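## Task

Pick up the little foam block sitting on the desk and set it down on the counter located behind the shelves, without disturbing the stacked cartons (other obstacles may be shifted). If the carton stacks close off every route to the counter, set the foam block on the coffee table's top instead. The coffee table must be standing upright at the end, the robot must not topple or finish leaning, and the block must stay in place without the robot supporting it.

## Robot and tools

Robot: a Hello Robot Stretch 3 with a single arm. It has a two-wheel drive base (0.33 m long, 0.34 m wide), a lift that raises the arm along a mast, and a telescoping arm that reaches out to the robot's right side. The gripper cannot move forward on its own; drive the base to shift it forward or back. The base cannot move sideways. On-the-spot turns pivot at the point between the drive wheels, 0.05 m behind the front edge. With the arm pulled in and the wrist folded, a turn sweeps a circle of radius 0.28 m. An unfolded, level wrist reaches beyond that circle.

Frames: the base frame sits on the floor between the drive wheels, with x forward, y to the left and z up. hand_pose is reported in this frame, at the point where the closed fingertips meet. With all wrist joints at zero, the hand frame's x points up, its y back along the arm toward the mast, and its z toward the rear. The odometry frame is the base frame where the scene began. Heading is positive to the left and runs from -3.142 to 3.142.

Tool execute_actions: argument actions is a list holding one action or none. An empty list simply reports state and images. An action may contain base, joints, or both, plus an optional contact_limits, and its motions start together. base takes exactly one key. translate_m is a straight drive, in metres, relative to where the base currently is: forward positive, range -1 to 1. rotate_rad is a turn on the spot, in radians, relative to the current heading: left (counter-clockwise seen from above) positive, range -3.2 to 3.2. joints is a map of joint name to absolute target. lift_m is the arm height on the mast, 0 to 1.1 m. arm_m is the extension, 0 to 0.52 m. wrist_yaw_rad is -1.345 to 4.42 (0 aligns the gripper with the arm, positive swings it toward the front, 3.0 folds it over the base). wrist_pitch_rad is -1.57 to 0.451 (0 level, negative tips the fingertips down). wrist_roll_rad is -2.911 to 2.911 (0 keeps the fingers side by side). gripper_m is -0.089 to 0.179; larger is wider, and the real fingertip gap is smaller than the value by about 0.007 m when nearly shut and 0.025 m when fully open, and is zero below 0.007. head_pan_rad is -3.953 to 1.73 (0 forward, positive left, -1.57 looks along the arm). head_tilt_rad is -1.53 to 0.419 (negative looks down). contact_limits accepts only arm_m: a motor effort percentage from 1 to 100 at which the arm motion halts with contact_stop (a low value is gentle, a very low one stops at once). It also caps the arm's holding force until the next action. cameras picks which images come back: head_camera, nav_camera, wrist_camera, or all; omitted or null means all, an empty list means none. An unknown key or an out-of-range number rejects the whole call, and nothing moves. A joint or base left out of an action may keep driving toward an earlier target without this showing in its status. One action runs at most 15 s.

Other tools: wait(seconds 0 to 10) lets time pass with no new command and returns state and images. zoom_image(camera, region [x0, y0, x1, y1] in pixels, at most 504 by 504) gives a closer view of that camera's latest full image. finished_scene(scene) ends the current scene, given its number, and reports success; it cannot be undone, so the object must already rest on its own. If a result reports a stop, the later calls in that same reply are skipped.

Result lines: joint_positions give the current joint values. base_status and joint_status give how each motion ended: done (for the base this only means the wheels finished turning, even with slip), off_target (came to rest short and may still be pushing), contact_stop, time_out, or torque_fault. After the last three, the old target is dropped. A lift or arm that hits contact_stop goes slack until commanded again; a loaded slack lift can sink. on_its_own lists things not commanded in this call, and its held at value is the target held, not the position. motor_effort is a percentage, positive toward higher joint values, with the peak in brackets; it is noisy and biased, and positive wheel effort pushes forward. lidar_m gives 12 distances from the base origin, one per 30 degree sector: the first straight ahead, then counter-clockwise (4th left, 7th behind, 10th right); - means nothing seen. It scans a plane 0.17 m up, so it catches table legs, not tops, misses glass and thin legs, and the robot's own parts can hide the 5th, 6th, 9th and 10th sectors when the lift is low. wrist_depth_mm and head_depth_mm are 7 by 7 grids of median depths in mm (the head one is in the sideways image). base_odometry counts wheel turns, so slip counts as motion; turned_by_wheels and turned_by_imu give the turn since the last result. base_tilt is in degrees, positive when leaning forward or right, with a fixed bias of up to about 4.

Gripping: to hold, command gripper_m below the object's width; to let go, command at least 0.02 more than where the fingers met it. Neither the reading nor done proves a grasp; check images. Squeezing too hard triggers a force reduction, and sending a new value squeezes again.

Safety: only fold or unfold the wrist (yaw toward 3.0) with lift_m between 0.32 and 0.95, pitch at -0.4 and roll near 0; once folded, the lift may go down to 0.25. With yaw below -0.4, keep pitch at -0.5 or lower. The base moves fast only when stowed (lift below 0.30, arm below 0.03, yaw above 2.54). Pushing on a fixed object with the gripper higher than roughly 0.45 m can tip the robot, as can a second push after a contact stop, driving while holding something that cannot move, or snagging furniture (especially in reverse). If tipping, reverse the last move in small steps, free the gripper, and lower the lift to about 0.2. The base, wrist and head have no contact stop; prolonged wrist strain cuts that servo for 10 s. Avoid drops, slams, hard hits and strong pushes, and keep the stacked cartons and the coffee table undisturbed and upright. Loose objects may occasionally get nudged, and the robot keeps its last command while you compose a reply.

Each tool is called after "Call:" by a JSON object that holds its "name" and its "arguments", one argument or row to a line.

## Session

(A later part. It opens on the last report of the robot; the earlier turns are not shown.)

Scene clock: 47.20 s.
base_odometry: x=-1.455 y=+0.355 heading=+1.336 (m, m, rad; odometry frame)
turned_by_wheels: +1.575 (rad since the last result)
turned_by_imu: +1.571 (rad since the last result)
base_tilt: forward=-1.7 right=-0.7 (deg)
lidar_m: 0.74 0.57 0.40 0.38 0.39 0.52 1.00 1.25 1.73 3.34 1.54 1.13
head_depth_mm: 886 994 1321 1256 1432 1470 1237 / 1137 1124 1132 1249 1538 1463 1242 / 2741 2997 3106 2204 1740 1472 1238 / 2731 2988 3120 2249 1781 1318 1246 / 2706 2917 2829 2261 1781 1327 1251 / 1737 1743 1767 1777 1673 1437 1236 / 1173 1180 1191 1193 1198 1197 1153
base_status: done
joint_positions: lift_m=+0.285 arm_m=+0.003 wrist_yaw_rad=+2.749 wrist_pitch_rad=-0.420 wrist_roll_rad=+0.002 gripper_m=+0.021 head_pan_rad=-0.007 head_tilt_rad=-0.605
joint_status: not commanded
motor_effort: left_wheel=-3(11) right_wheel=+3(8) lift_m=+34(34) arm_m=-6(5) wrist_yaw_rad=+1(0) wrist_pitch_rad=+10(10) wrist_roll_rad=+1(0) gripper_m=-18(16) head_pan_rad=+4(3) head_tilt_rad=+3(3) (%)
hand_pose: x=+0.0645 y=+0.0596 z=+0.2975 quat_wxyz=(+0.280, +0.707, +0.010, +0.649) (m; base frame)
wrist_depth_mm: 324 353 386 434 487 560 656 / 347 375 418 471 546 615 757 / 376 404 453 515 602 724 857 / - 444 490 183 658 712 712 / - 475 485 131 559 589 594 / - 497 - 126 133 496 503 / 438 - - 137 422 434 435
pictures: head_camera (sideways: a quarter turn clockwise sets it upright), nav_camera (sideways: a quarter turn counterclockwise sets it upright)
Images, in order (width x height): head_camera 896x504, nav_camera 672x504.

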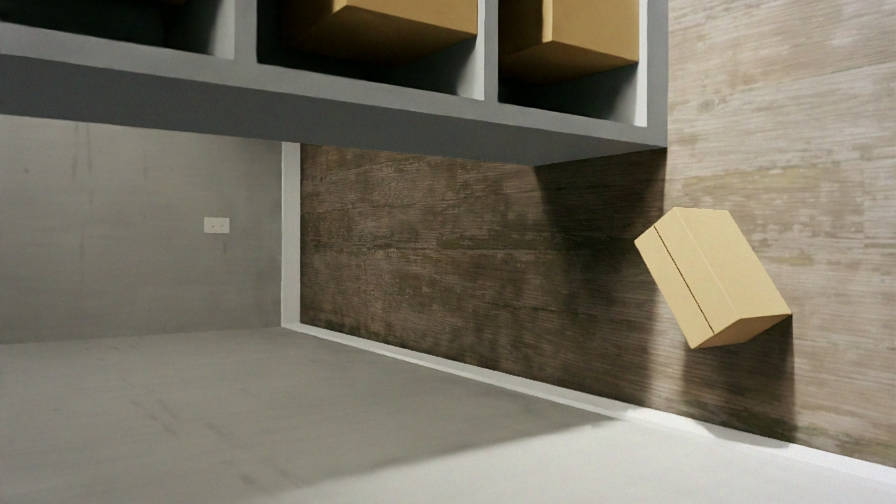

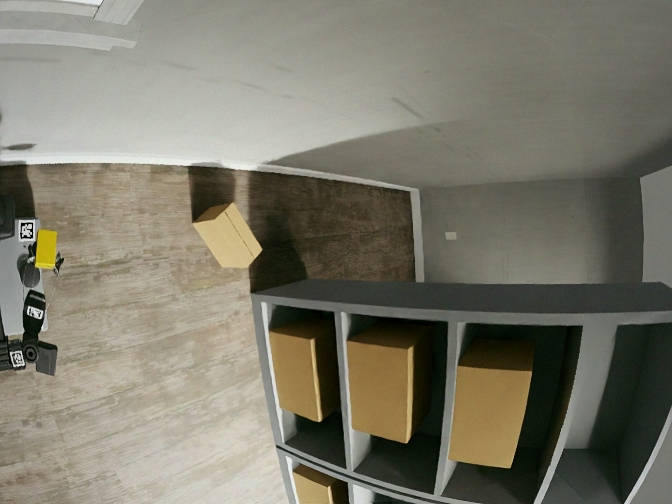

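Call:
{"name": "execute_actions", "arguments": {
  "actions": [
    {"base":{"rotate_rad":0.17}}
  ],
  "cameras": []
}}

Call:
{"name": "execute_actions", "arguments": {
  "actions": [
    {"base":{"translate_m":0.58}}
  ],
  "cameras": []
}}

Call:
{"name": "execute_actions", "arguments": {
  "actions": [
    {"base":{"rotate_rad":-0.165},"joints":{"lift_m":0.31,"head_tilt_rad":-0.95}}
  ],
  "cameras": []
}}

Call:
{"name": "execute_actions", "arguments": {
  "actions": [
    {"base":{"translate_m":0.3}}
  ],
  "cameras": ["head_camera","nav_camera"]
}}

Scene clock: 53.87 s.
base_odometry: x=-1.455 y=+0.355 heading=+1.506 (m, m, rad; odometry frame)
turned_by_wheels: +0.170 (rad since the last result)
turned_by_imu: +0.169 (rad since the last result)
base_tilt: forward=-1.7 right=-0.7 (deg)
lidar_m: 0.74 0.49 0.39 0.38 0.41 0.62 1.00 1.25 2.53 2.86 1.34 1.05
head_depth_mm: 2633 2873 2848 1400 1463 1440 1239 / 2677 2974 3123 2260 1768 1466 1247 / 2724 3022 3105 2283 1794 1314 1244 / 1886 2077 2336 2170 1762 1307 1235 / 1236 1318 1420 1523 1626 1453 1244 / 925 967 1018 1074 1132 1207 1188 / 737 764 801 830 865 908 947
base_status: done
joint_positions: lift_m=+0.285 arm_m=+0.003 wrist_yaw_rad=+2.749 wrist_pitch_rad=-0.420 wrist_roll_rad=+0.002 gripper_m=+0.021 head_pan_rad=-0.007 head_tilt_rad=-0.605
joint_status: not commanded
motor_effort: left_wheel=-3(13) right_wheel=+3(6) lift_m=+33(34) arm_m=-5(6) wrist_yaw_rad=+1(1) wrist_pitch_rad=+10(10) wrist_roll_rad=+1(1) gripper_m=-16(17) head_pan_rad=+3(4) head_tilt_rad=+3(3) (%)
hand_pose: x=+0.0645 y=+0.0596 z=+0.2975 quat_wxyz=(+0.280, +0.707, +0.010, +0.649) (m; base frame)
wrist_depth_mm: 340 362 380 404 437 468 506 / 364 384 409 440 480 522 568 / 398 419 454 479 521 582 642 / - 445 485 182 578 646 677 / - 494 503 132 565 588 591 / - 518 - 126 133 490 502 / 442 - - 136 422 435 433
pictures: none
No camera images: the call's "cameras" was empty. Leave "cameras" out to get every camera's image.

Scene clock: 57.43 s.
base_odometry: x=-1.418 y=+0.934 heading=+1.506 (m, m, rad; odometry frame)
turned_by_wheels: +0.000 (rad since the last result)
turned_by_imu: +0.003 (rad since the last result)
base_tilt: forward=-1.7 right=-0.7 (deg)
lidar_m: 0.17 0.22 0.32 0.32 0.34 0.51 1.58 1.77 3.09 1.26 0.68 0.22
head_depth_mm: 2155 2338 2633 2257 1782 1458 1219 / 2203 2420 2657 2256 1766 1458 1243 / 2229 2456 2684 2269 1771 1458 1237 / 1523 1690 1883 2033 1759 1469 1243 / 1010 1080 1164 1248 1361 1392 1242 / 757 796 837 886 937 991 1056 / 604 630 653 681 711 745 778
base_status: done
joint_positions: lift_m=+0.285 arm_m=+0.003 wrist_yaw_rad=+2.749 wrist_pitch_rad=-0.420 wrist_roll_rad=+0.002 gripper_m=+0.021 head_pan_rad=-0.007 head_tilt_rad=-0.605
joint_status: not commanded
motor_effort: left_wheel=-4(8) right_wheel=+2(7) lift_m=+34(34) arm_m=-6(6) wrist_yaw_rad=+1(1) wrist_pitch_rad=+10(10) wrist_roll_rad=+0(0) gripper_m=-17(15) head_pan_rad=+3(4) head_tilt_rad=+3(3) (%)
hand_pose: x=+0.0645 y=+0.0596 z=+0.2975 quat_wxyz=(+0.280, +0.707, +0.010, +0.649) (m; base frame)
wrist_depth_mm: 285 302 322 344 365 389 424 / 308 325 340 375 400 429 471 / 334 349 380 405 439 487 533 / - 381 407 182 495 536 593 / - 429 435 132 517 568 590 / - 457 - 126 134 300 496 / 436 - - 137 424 252 247
pictures: none
No camera images: the call's "cameras" was empty. Leave "cameras" out to get every camera's image.

Scene clock: 58.80 s.
base_odometry: x=-1.418 y=+0.934 heading=+1.341 (m, m, rad; odometry frame)
turned_by_wheels: -0.165 (rad since the last result)
turned_by_imu: -0.165 (rad since the last result)
base_tilt: forward=-1.8 right=-0.7 (deg)
lidar_m: 0.17 0.17 0.33 0.32 0.32 0.43 1.05 1.76 2.90 2.17 0.70 0.26
head_depth_mm: 2456 2062 1002 1006 1083 1206 1107 / 2453 2185 1850 1553 1362 1236 1113 / 2434 2201 1835 1581 1387 1063 1098 / 2468 2200 1831 1582 1386 1241 1023 / 2341 2108 1805 1576 1391 1238 1104 / 1358 1364 1362 1362 1304 1201 1107 / 938 938 939 943 938 937 937
base_status: done
joint_positions: lift_m=+0.310 arm_m=+0.002 wrist_yaw_rad=+2.749 wrist_pitch_rad=-0.420 wrist_roll_rad=+0.002 gripper_m=+0.021 head_pan_rad=-0.007 head_tilt_rad=-0.938
joint_status: all done
motor_effort: left_wheel=+4(12) right_wheel=-2(5) lift_m=+49(53) arm_m=-5(6) wrist_yaw_rad=+0(1) wrist_pitch_rad=+10(10) wrist_roll_rad=+1(1) gripper_m=-16(17) head_pan_rad=+4(5) head_tilt_rad=-7(31) (%)
hand_pose: x=+0.0645 y=+0.0596 z=+0.3219 quat_wxyz=(+0.280, +0.707, +0.010, +0.649) (m; base frame)
wrist_depth_mm: 276 300 329 363 406 472 546 / 295 318 353 400 458 532 638 / 323 346 376 436 512 594 719 / - 373 417 183 578 673 762 / - 418 433 132 571 629 627 / - 451 - 125 133 314 523 / 415 - - 137 438 271 272
pictures: none
No camera images: the call's "cameras" was empty. Leave "cameras" out to get every camera's image.

Scene clock: 62.97 s.
base_odometry: x=-1.349 y=+1.226 heading=+1.341 (m, m, rad; odometry frame)
turned_by_wheels: +0.000 (rad since the last result)
turned_by_imu: +0.001 (rad since the last result)
base_tilt: forward=-1.7 right=-0.7 (deg)
lidar_m: - - 0.35 0.33 0.34 0.45 1.10 2.03 3.27 0.82 0.15 -
head_depth_mm: 2148 2146 1836 1512 962 962 1030 / 2172 2182 1829 1576 1388 1230 1111 / 2181 2193 1838 1578 1388 1237 1122 / 2162 2193 1846 1573 1393 1235 960 / 2142 2130 1850 1586 1398 1247 1117 / 1411 1415 1400 1412 1344 1221 1115 / 976 971 977 971 978 974 973
base_status: done
joint_positions: lift_m=+0.310 arm_m=+0.002 wrist_yaw_rad=+2.749 wrist_pitch_rad=-0.420 wrist_roll_rad=+0.002 gripper_m=+0.021 head_pan_rad=-0.007 head_tilt_rad=-0.939
joint_status: not commanded
motor_effort: left_wheel=+4(11) right_wheel=-2(3) lift_m=+51(50) arm_m=-5(6) wrist_yaw_rad=+0(1) wrist_pitch_rad=+10(10) wrist_roll_rad=+1(0) gripper_m=-16(17) head_pan_rad=+1(4) head_tilt_rad=-6(7) (%)
hand_pose: x=+0.0645 y=+0.0596 z=+0.3219 quat_wxyz=(+0.280, +0.707, +0.010, +0.649) (m; base frame)
wrist_depth_mm: 286 310 338 377 429 490 580 / 306 334 366 411 470 561 639 / 331 358 400 450 526 620 753 / - 388 430 183 591 690 765 / - 430 444 131 599 619 622 / - 453 - 126 133 525 519 / 434 - - 137 264 460 456
pictures: head_camera (sideways: a quarter turn clockwise sets it upright), nav_camera (sideways: a quarter turn counterclockwise sets it upright)
Images, in order (width x height): head_camera 896x504, nav_camera 672x504.

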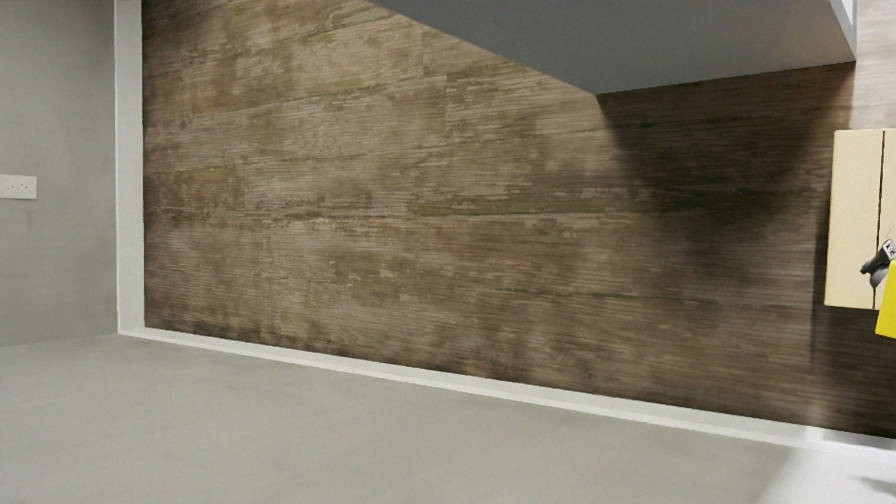

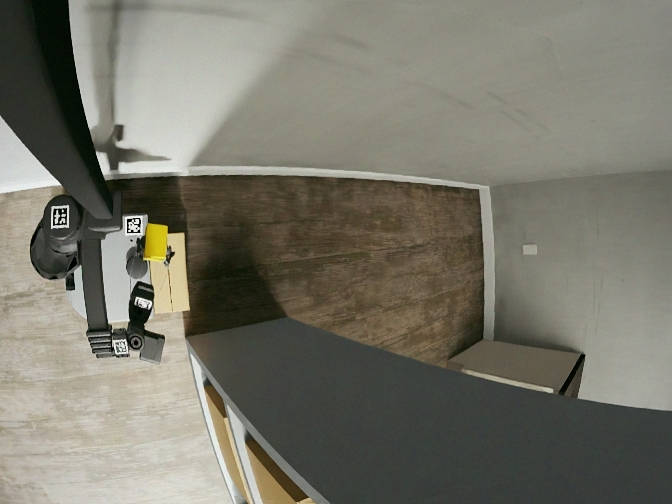

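Call:
{"name": "execute_actions", "arguments": {
  "actions": [
    {"base":{"rotate_rad":0.08},"joints":{"lift_m":0.29}}
  ],
  "cameras": []
}}

Call:
{"name": "execute_actions", "arguments": {
  "actions": [
    {"base":{"translate_m":1.0},"joints":{"head_pan_rad":-0.9,"head_tilt_rad":-0.6}}
  ],
  "cameras": ["head_camera","nav_camera"]
}}

Scene clock: 64.30 s.
base_odometry: x=-1.349 y=+1.226 heading=+1.421 (m, m, rad; odometry frame)
turned_by_wheels: +0.080 (rad since the last result)
turned_by_imu: +0.080 (rad since the last result)
base_tilt: forward=-1.8 right=-0.7 (deg)
lidar_m: - - 0.34 0.33 0.35 0.48 1.48 2.03 3.27 0.60 0.15 -
head_depth_mm: 2113 2167 1814 1577 1101 1057 1022 / 2120 2164 1817 1580 1385 1243 1111 / 2129 2177 1836 1578 1390 1236 961 / 2162 2215 1833 1574 1396 1235 958 / 1546 1639 1724 1558 1394 1240 1110 / 1034 1080 1130 1170 1226 1204 1106 / 778 800 828 852 880 909 942
base_status: done
joint_positions: lift_m=+0.290 arm_m=+0.002 wrist_yaw_rad=+2.749 wrist_pitch_rad=-0.420 wrist_roll_rad=+0.002 gripper_m=+0.021 head_pan_rad=-0.007 head_tilt_rad=-0.939
joint_status: all done
motor_effort: left_wheel=-3(8) right_wheel=+3(7) lift_m=+34(44) arm_m=-6(5) wrist_yaw_rad=+0(1) wrist_pitch_rad=+10(10) wrist_roll_rad=+1(1) gripper_m=-16(17) head_pan_rad=+3(5) head_tilt_rad=-6(6) (%)
hand_pose: x=+0.0645 y=+0.0596 z=+0.3025 quat_wxyz=(+0.280, +0.707, +0.010, +0.649) (m; base frame)
wrist_depth_mm: 287 312 334 372 402 444 501 / 314 332 361 400 435 494 557 / 337 361 399 441 491 558 638 / - 395 420 184 548 637 708 / - 436 444 131 550 589 594 / - 461 - 126 133 501 495 / 438 - - 136 243 436 438
pictures: none
No camera images: the call's "cameras" was empty. Leave "cameras" out to get every camera's image.

Scene clock: 69.30 s.
base_odometry: x=-1.199 y=+2.215 heading=+1.421 (m, m, rad; odometry frame)
turned_by_wheels: +0.000 (rad since the last result)
turned_by_imu: +0.005 (rad since the last result)
base_tilt: forward=-1.7 right=-0.7 (deg)
lidar_m: - - 0.30 0.29 0.31 0.43 1.35 0.51 0.57 1.76 0.15 -
head_depth_mm: 2211 1511 1614 2006 1778 1453 1243 / 1937 1478 1367 1614 1768 1451 1237 / 1744 1481 1234 1406 1650 1464 1239 / 1586 1476 1354 1533 1667 1456 1239 / 1442 1473 1522 1765 1779 1464 1244 / 1329 1452 1595 1777 1771 1450 1239 / 1237 1345 1464 1599 1695 1474 1239
base_status: done
joint_positions: lift_m=+0.290 arm_m=+0.002 wrist_yaw_rad=+2.749 wrist_pitch_rad=-0.420 wrist_roll_rad=+0.002 gripper_m=+0.021 head_pan_rad=-0.893 head_tilt_rad=-0.606
joint_status: all done
motor_effort: left_wheel=-4(9) right_wheel=+3(8) lift_m=+34(34) arm_m=-6(5) wrist_yaw_rad=+1(1) wrist_pitch_rad=+10(10) wrist_roll_rad=+1(1) gripper_m=-15(16) head_pan_rad=-3(40) head_tilt_rad=+4(29) (%)
hand_pose: x=+0.0645 y=+0.0596 z=+0.3025 quat_wxyz=(+0.280, +0.707, +0.010, +0.649) (m; base frame)
wrist_depth_mm: 263 278 303 326 357 397 442 / 280 301 328 359 397 445 502 / 307 329 356 395 435 498 576 / - 357 380 183 505 569 652 / - 396 408 132 516 588 598 / - 422 - 126 134 509 503 / 407 - - 136 246 444 438
pictures: head_camera (sideways: a quarter turn clockwise sets it upright), nav_camera (sideways: a quarter turn counterclockwise sets it upright)
Images, in order (width x height): head_camera 896x504, nav_camera 672x504.

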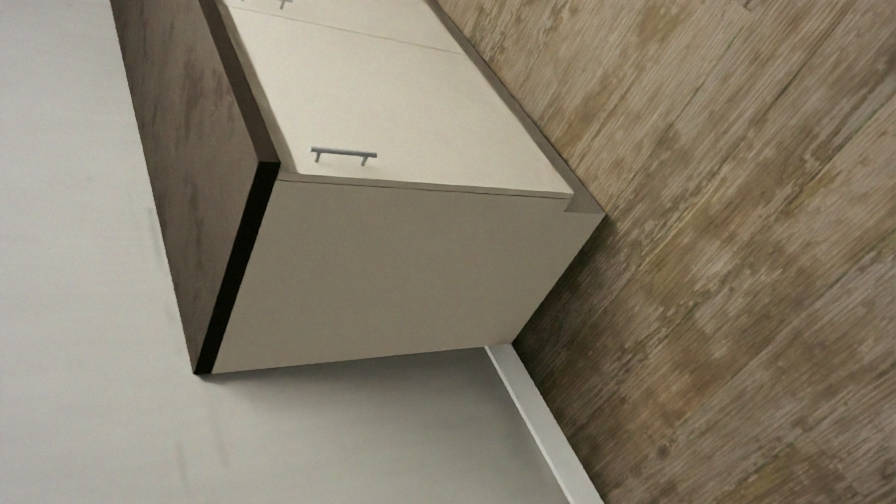

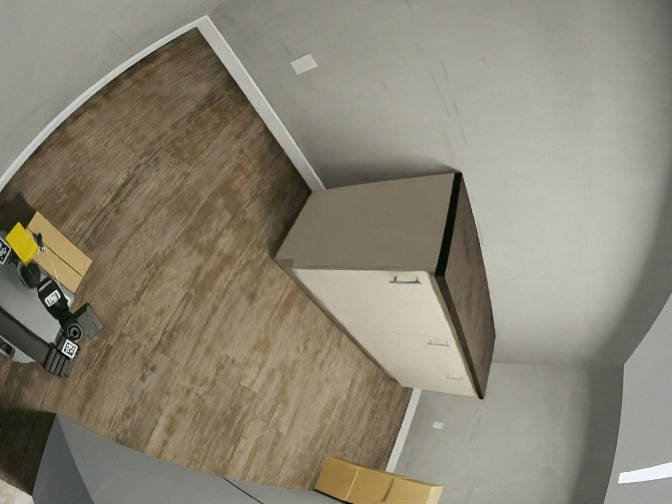

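Call:
{"name": "execute_actions", "arguments": {
  "actions": [
    {"base":{"rotate_rad":-0.4}}
  ],
  "cameras": []
}}

Call:
{"name": "execute_actions", "arguments": {
  "actions": [
    {"base":{"translate_m":0.85},"joints":{"lift_m":0.93,"head_pan_rad":-1.5}}
  ],
  "cameras": []
}}

Call:
{"name": "execute_actions", "arguments": {
  "actions": [
    {"base":{"rotate_rad":0.55},"joints":{"wrist_yaw_rad":0}}
  ],
  "cameras": []
}}

Call:
{"name": "execute_actions", "arguments": {
  "actions": [
    {"joints":{"wrist_pitch_rad":-0.2}}
  ]
}}

Scene clock: 71.37 s.
base_odometry: x=-1.199 y=+2.215 heading=+1.021 (m, m, rad; odometry frame)
turned_by_wheels: -0.400 (rad since the last result)
turned_by_imu: -0.399 (rad since the last result)
base_tilt: forward=-1.7 right=-0.7 (deg)
lidar_m: - - 0.36 0.30 0.29 0.32 0.51 0.80 0.50 0.66 0.15 -
head_depth_mm: 2905 3134 3112 2251 1780 1456 1241 / 3005 3311 3165 2236 1769 1469 1244 / 3098 2433 2773 2275 1771 1466 1238 / 2909 1875 2018 2181 1771 1464 1242 / 2379 1600 1583 1723 1763 1456 1246 / 2034 1477 1293 1409 1604 1458 1242 / 1785 1480 1190 1381 1627 1461 1236
base_status: done
joint_positions: lift_m=+0.290 arm_m=+0.002 wrist_yaw_rad=+2.749 wrist_pitch_rad=-0.420 wrist_roll_rad=+0.002 gripper_m=+0.021 head_pan_rad=-0.893 head_tilt_rad=-0.606
joint_status: not commanded
motor_effort: left_wheel=+5(14) right_wheel=-2(5) lift_m=+34(33) arm_m=-5(6) wrist_yaw_rad=+0(1) wrist_pitch_rad=+10(10) wrist_roll_rad=+1(1) gripper_m=-18(17) head_pan_rad=-2(4) head_tilt_rad=+3(3) (%)
hand_pose: x=+0.0645 y=+0.0596 z=+0.3025 quat_wxyz=(+0.280, +0.707, +0.010, +0.649) (m; base frame)
wrist_depth_mm: 257 288 342 424 543 776 954 / 276 307 372 461 622 930 - / 291 325 405 506 701 900 952 / - 350 411 182 685 717 716 / - 385 427 131 569 593 589 / - 412 - 127 133 503 494 / 344 - - 137 244 429 441
pictures: none
No camera images: the call's "cameras" was empty. Leave "cameras" out to get every camera's image.

Scene clock: 80.50 s.
base_odometry: x=-0.755 y=+2.939 heading=+1.021 (m, m, rad; odometry frame)
turned_by_wheels: +0.000 (rad since the last result)
turned_by_imu: +0.004 (rad since the last result)
base_tilt: forward=-1.7 right=-0.7 (deg)
lidar_m: - - 0.72 0.59 0.59 0.65 1.02 1.18 1.30 0.63 0.62 -
head_depth_mm: 2138 2011 2151 2210 1782 1543 - / 2770 2127 2201 2273 1778 1561 - / 2861 3145 2981 2275 1778 - - / 2749 3089 3085 2258 1797 - - / 2701 2959 2665 725 824 943 1162 / 2719 1487 919 716 789 917 1103 / 2634 1487 924 697 766 889 1066
base_status: done
joint_positions: lift_m=+0.930 arm_m=+0.002 wrist_yaw_rad=+2.749 wrist_pitch_rad=-0.420 wrist_roll_rad=+0.002 gripper_m=+0.021 head_pan_rad=-1.493 head_tilt_rad=-0.606
joint_status: all done
motor_effort: left_wheel=+4(17) right_wheel=-2(3) lift_m=+49(53) arm_m=-6(5) wrist_yaw_rad=+1(1) wrist_pitch_rad=+10(10) wrist_roll_rad=+1(0) gripper_m=-16(17) head_pan_rad=-2(33) head_tilt_rad=+3(3) (%)
hand_pose: x=+0.0645 y=+0.0596 z=+0.9419 quat_wxyz=(+0.280, +0.707, +0.010, +0.649) (m; base frame)
wrist_depth_mm: 471 541 647 715 556 451 385 / 512 574 678 758 594 480 411 / 547 609 738 817 656 520 423 / - 652 762 183 680 549 449 / - 729 781 131 646 574 476 / - 784 122 126 133 612 502 / 650 - - 137 883 627 525
pictures: none
No camera images: the call's "cameras" was empty. Leave "cameras" out to get every camera's image.

Scene clock: 82.87 s.
base_odometry: x=-0.755 y=+2.939 heading=+1.571 (m, m, rad; odometry frame)
turned_by_wheels: +0.550 (rad since the last result)
turned_by_imu: +0.550 (rad since the last result)
base_tilt: forward=-1.7 right=-0.7 (deg)
lidar_m: - 0.71 0.59 0.59 0.66 1.06 1.18 1.31 0.63 0.62 0.70 -
head_depth_mm: 2679 1490 923 697 745 - - / 2615 1471 923 718 748 - - / 1822 1488 925 735 503 - - / 1333 1364 926 758 869 1031 1191 / 1054 1142 922 794 920 1102 1239 / 869 932 911 837 971 1156 1217 / 743 787 820 851 943 1012 1085
base_status: done
joint_positions: lift_m=+0.930 arm_m=+0.002 wrist_yaw_rad=+0.002 wrist_pitch_rad=-0.420 wrist_roll_rad=+0.002 gripper_m=+0.021 head_pan_rad=-1.493 head_tilt_rad=-0.606
joint_status: all done
motor_effort: left_wheel=-3(8) right_wheel=+3(5) lift_m=+50(50) arm_m=-5(6) wrist_yaw_rad=-2(2) wrist_pitch_rad=+10(10) wrist_roll_rad=+1(1) gripper_m=-15(17) head_pan_rad=-1(3) head_tilt_rad=+3(3) (%)
hand_pose: x=-0.0211 y=-0.3716 z=+0.9419 quat_wxyz=(+0.691, +0.148, -0.692, -0.147) (m; base frame)
wrist_depth_mm: 487 601 729 750 769 - - / 472 456 455 455 454 - - / 490 484 445 427 394 - - / 513 548 488 183 439 - - / 525 611 543 132 460 - - / 530 678 123 126 133 - - / 556 712 788 137 702 - -
pictures: none
No camera images: the call's "cameras" was empty. Leave "cameras" out to get every camera's image.

Scene clock: 83.73 s.
base_odometry: x=-0.755 y=+2.939 heading=+1.571 (m, m, rad; odometry frame)
turned_by_wheels: +0.000 (rad since the last result)
turned_by_imu: +0.000 (rad since the last result)
base_tilt: forward=-1.7 right=-0.7 (deg)
lidar_m: - 0.71 0.59 0.59 0.66 1.06 1.17 1.31 0.62 0.62 0.70 -
head_depth_mm: 2618 1489 924 696 741 - - / 2649 1492 922 698 - - - / 1796 1483 922 716 - - - / 1327 1363 927 760 871 1033 1189 / 1055 1135 930 793 921 1092 1240 / 871 929 911 834 979 1162 1214 / 741 787 822 852 938 1011 1092
base_status: not commanded
joint_positions: lift_m=+0.930 arm_m=+0.002 wrist_yaw_rad=+0.002 wrist_pitch_rad=-0.226 wrist_roll_rad=+0.002 gripper_m=+0.021 head_pan_rad=-1.493 head_tilt_rad=-0.606
joint_status: all done
motor_effort: left_wheel=-3(3) right_wheel=+3(3) lift_m=+51(50) arm_m=-6(6) wrist_yaw_rad=-1(2) wrist_pitch_rad=+13(12) wrist_roll_rad=+1(1) gripper_m=-17(17) head_pan_rad=-4(3) head_tilt_rad=+3(3) (%)
hand_pose: x=-0.0210 y=-0.3918 z=+0.9876 quat_wxyz=(+0.702, +0.080, -0.703, -0.079) (m; base frame)
wrist_depth_mm: 486 640 959 - - - - / 497 648 934 - - - - / 496 588 629 634 640 - - / 494 480 452 182 420 - - / 513 521 472 132 403 - - / 522 565 122 126 134 - - / 532 611 573 137 505 - -
pictures: head_camera (sideways: a quarter turn clockwise sets it upright), nav_camera (sideways: a quarter turn counterclockwise sets it upright), wrist_camera
Images, in order (width x height): head_camera 896x504, nav_camera 672x504, wrist_camera 644x364.

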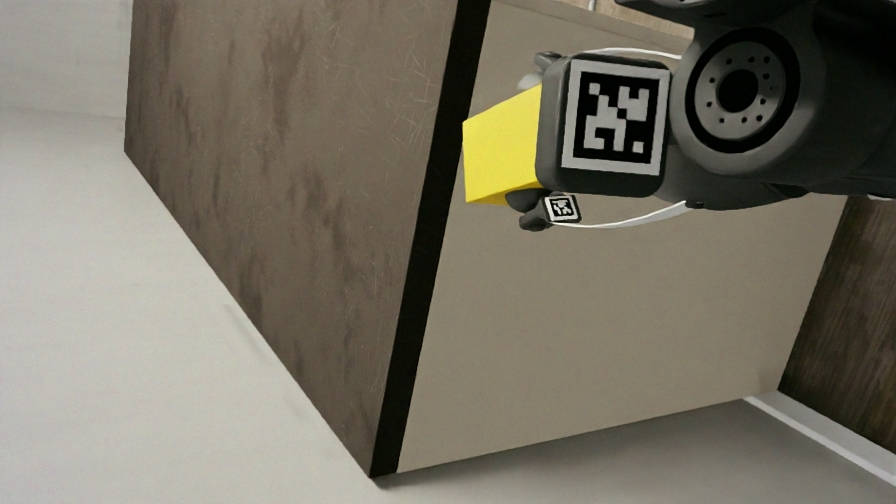

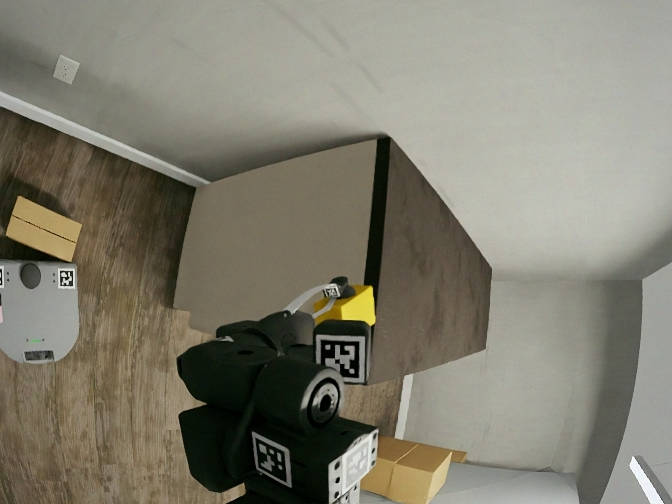

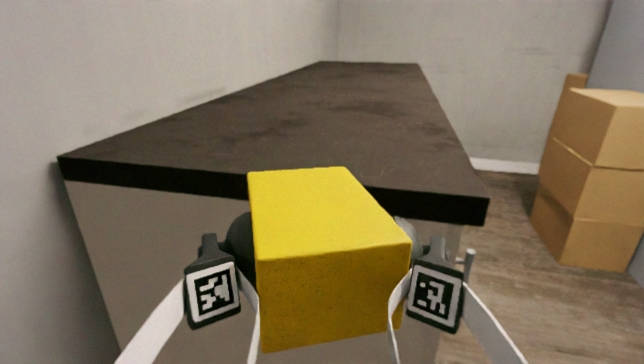

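Call:
{"name": "execute_actions", "arguments": {
  "actions": [
    {"joints":{"arm_m":0.42,"lift_m":0.90}}
  ],
  "cameras": []
}}

Call:
{"name": "execute_actions", "arguments": {
  "actions": [
    {"joints":{"lift_m":0.878}}
  ],
  "cameras": ["wrist_camera"]
}}

Scene clock: 88.27 s.
base_odometry: x=-0.755 y=+2.939 heading=+1.571 (m, m, rad; odometry frame)
turned_by_wheels: +0.000 (rad since the last result)
turned_by_imu: +0.000 (rad since the last result)
base_tilt: forward=-1.7 right=-0.7 (deg)
lidar_m: - 0.71 0.59 0.59 0.66 1.06 1.18 1.31 0.63 0.62 0.70 -
head_depth_mm: 2624 1486 - 697 751 1357 1239 / 2633 1478 - 707 788 913 1104 / 1802 1479 920 735 830 972 1165 / 1330 1365 920 758 873 1026 1187 / 1060 1138 923 789 925 1100 1232 / 874 934 913 833 973 1157 1217 / 740 787 822 850 939 1014 1093
base_status: not commanded
joint_positions: lift_m=+0.900 arm_m=+0.420 wrist_yaw_rad=+0.001 wrist_pitch_rad=-0.224 wrist_roll_rad=+0.002 gripper_m=+0.021 head_pan_rad=-1.493 head_tilt_rad=-0.606
joint_status: all done
motor_effort: left_wheel=-3(3) right_wheel=+3(3) lift_m=+33(44) arm_m=+5(8) wrist_yaw_rad=+0(1) wrist_pitch_rad=+12(13) wrist_roll_rad=+1(1) gripper_m=-17(16) head_pan_rad=-3(3) head_tilt_rad=+3(3) (%)
hand_pose: x=-0.0214 y=-0.8090 z=+0.9585 quat_wxyz=(+0.702, +0.079, -0.703, -0.079) (m; base frame)
wrist_depth_mm: 409 535 816 - - - - / 408 549 789 - - - - / 416 502 517 525 532 582 - / 341 337 338 184 346 345 - / 253 253 248 131 242 256 259 / 201 203 122 126 133 205 206 / 167 169 163 136 164 170 171
pictures: none
No camera images: the call's "cameras" was empty. Leave "cameras" out to get every camera's image.

Scene clock: 89.20 s.
base_odometry: x=-0.755 y=+2.939 heading=+1.571 (m, m, rad; odometry frame)
turned_by_wheels: +0.000 (rad since the last result)
turned_by_imu: +0.000 (rad since the last result)
base_tilt: forward=-1.7 right=-0.7 (deg)
lidar_m: - 0.71 0.59 0.59 0.66 1.06 1.18 1.31 0.63 0.62 0.69 -
head_depth_mm: 2652 1474 - 692 753 1355 1242 / 2645 1476 - 706 786 914 1098 / 1801 1486 973 734 826 966 1172 / 1337 1361 922 758 870 1030 1192 / 1054 1141 919 793 924 1097 1240 / 870 929 914 833 977 1159 1226 / 739 787 821 849 941 1010 1094
base_status: not commanded
joint_positions: lift_m=+0.878 arm_m=+0.420 wrist_yaw_rad=+0.001 wrist_pitch_rad=-0.221 wrist_roll_rad=+0.002 gripper_m=+0.021 head_pan_rad=-1.493 head_tilt_rad=-0.606
joint_status: all done
motor_effort: left_wheel=-3(3) right_wheel=+3(3) lift_m=+34(34) arm_m=+4(5) wrist_yaw_rad=+0(1) wrist_pitch_rad=+10(12) wrist_roll_rad=+1(1) gripper_m=-17(17) head_pan_rad=-1(3) head_tilt_rad=+3(3) (%)
hand_pose: x=-0.0214 y=-0.8093 z=+0.9373 quat_wxyz=(+0.702, +0.078, -0.703, -0.078) (m; base frame)
wrist_depth_mm: 407 535 803 - - - - / 413 540 763 945 933 - - / 397 437 445 451 464 448 - / 286 291 271 182 293 296 295 / 216 218 210 132 208 219 221 / 172 173 120 126 133 175 175 / 143 144 139 134 141 145 146
pictures: wrist_camera
Images, in order (width x height): wrist_camera 644x364.

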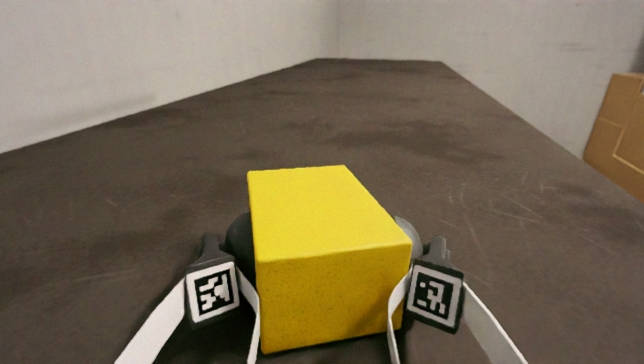

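Call:
{"name": "execute_actions", "arguments": {
  "actions": [
    {"joints":{"gripper_m":0.14}}
  ],
  "cameras": []
}}

Call:
{"name": "execute_actions", "arguments": {
  "actions": [
    {"joints":{"arm_m":0.3,"lift_m":0.9}}
  ],
  "cameras": ["wrist_camera"]
}}

Call:
{"name": "finished_scene", "arguments": {
  "scene": 1
}}

Scene clock: 91.13 s.
base_odometry: x=-0.755 y=+2.939 heading=+1.571 (m, m, rad; odometry frame)
turned_by_wheels: +0.000 (rad since the last result)
turned_by_imu: +0.000 (rad since the last result)
base_tilt: forward=-1.7 right=-0.7 (deg)
lidar_m: - 0.71 0.59 0.59 0.66 1.06 1.18 1.31 0.63 0.62 0.69 -
head_depth_mm: 2625 1486 - 693 755 1362 1240 / 2667 1480 - 704 785 912 1103 / 1804 1473 979 735 824 971 1169 / 1326 1359 925 757 867 1030 1187 / 1051 1143 919 795 925 1092 1234 / 874 928 917 834 979 1165 1213 / 743 785 822 853 946 1013 1088
base_status: not commanded
joint_positions: lift_m=+0.878 arm_m=+0.420 wrist_yaw_rad=+0.001 wrist_pitch_rad=-0.221 wrist_roll_rad=+0.002 gripper_m=+0.140 head_pan_rad=-1.493 head_tilt_rad=-0.606
joint_status: all done
motor_effort: left_wheel=-3(3) right_wheel=+3(3) lift_m=+33(33) arm_m=+5(5) wrist_yaw_rad=+0(1) wrist_pitch_rad=+11(10) wrist_roll_rad=+1(1) gripper_m=+0(82) head_pan_rad=-2(3) head_tilt_rad=+3(3) (%)
hand_pose: x=-0.0214 y=-0.8093 z=+0.9373 quat_wxyz=(+0.702, +0.078, -0.703, -0.078) (m; base frame)
wrist_depth_mm: 408 535 798 - - - - / 410 549 774 919 961 - - / 396 440 445 441 455 452 - / 285 292 269 182 295 295 298 / 215 226 206 136 208 231 221 / 171 - 165 129 161 - 175 / - 139 144 137 145 140 145
pictures: none
No camera images: the call's "cameras" was empty. Leave "cameras" out to get every camera's image.

Scene clock: 93.27 s.
base_odometry: x=-0.755 y=+2.939 heading=+1.571 (m, m, rad; odometry frame)
turned_by_wheels: +0.000 (rad since the last result)
turned_by_imu: +0.000 (rad since the last result)
base_tilt: forward=-1.7 right=-0.7 (deg)
lidar_m: - 0.71 0.59 0.59 0.66 1.06 1.18 1.31 0.63 0.62 0.69 -
head_depth_mm: 2660 1484 1035 - 750 1358 1246 / 2659 1475 1032 - 790 910 1097 / 1812 1496 970 745 824 968 1166 / 1327 1362 917 757 871 1027 1196 / 1053 1143 919 792 917 1099 1237 / 873 932 917 835 975 1158 1212 / 745 786 821 852 946 1012 1089
base_status: not commanded
joint_positions: lift_m=+0.900 arm_m=+0.300 wrist_yaw_rad=+0.001 wrist_pitch_rad=-0.221 wrist_roll_rad=+0.002 gripper_m=+0.140 head_pan_rad=-1.493 head_tilt_rad=-0.606
joint_status: all done
motor_effort: left_wheel=-3(3) right_wheel=+3(3) lift_m=+50(53) arm_m=-6(6) wrist_yaw_rad=+0(1) wrist_pitch_rad=+10(10) wrist_roll_rad=+1(0) gripper_m=+0(1) head_pan_rad=-2(2) head_tilt_rad=+2(3) (%)
hand_pose: x=-0.0214 y=-0.6902 z=+0.9588 quat_wxyz=(+0.702, +0.078, -0.703, -0.078) (m; base frame)
wrist_depth_mm: 428 559 868 - - - - / 432 570 820 - - - - / 443 516 525 535 527 - - / 343 340 347 253 346 352 - / 254 268 254 250 257 272 276 / 202 - 204 204 206 - 207 / - 164 170 171 171 165 171
pictures: wrist_camera
Images, in order (width x height): wrist_camera 644x364.

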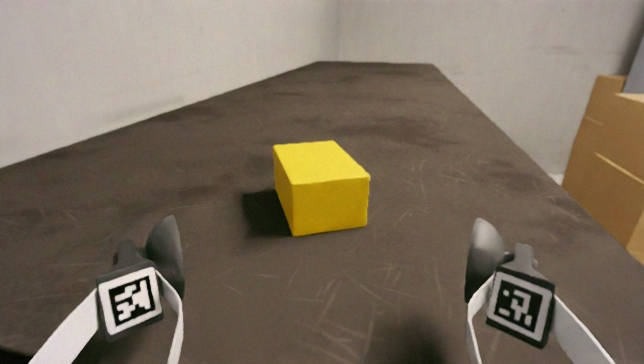

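The scene is finished: the task was done.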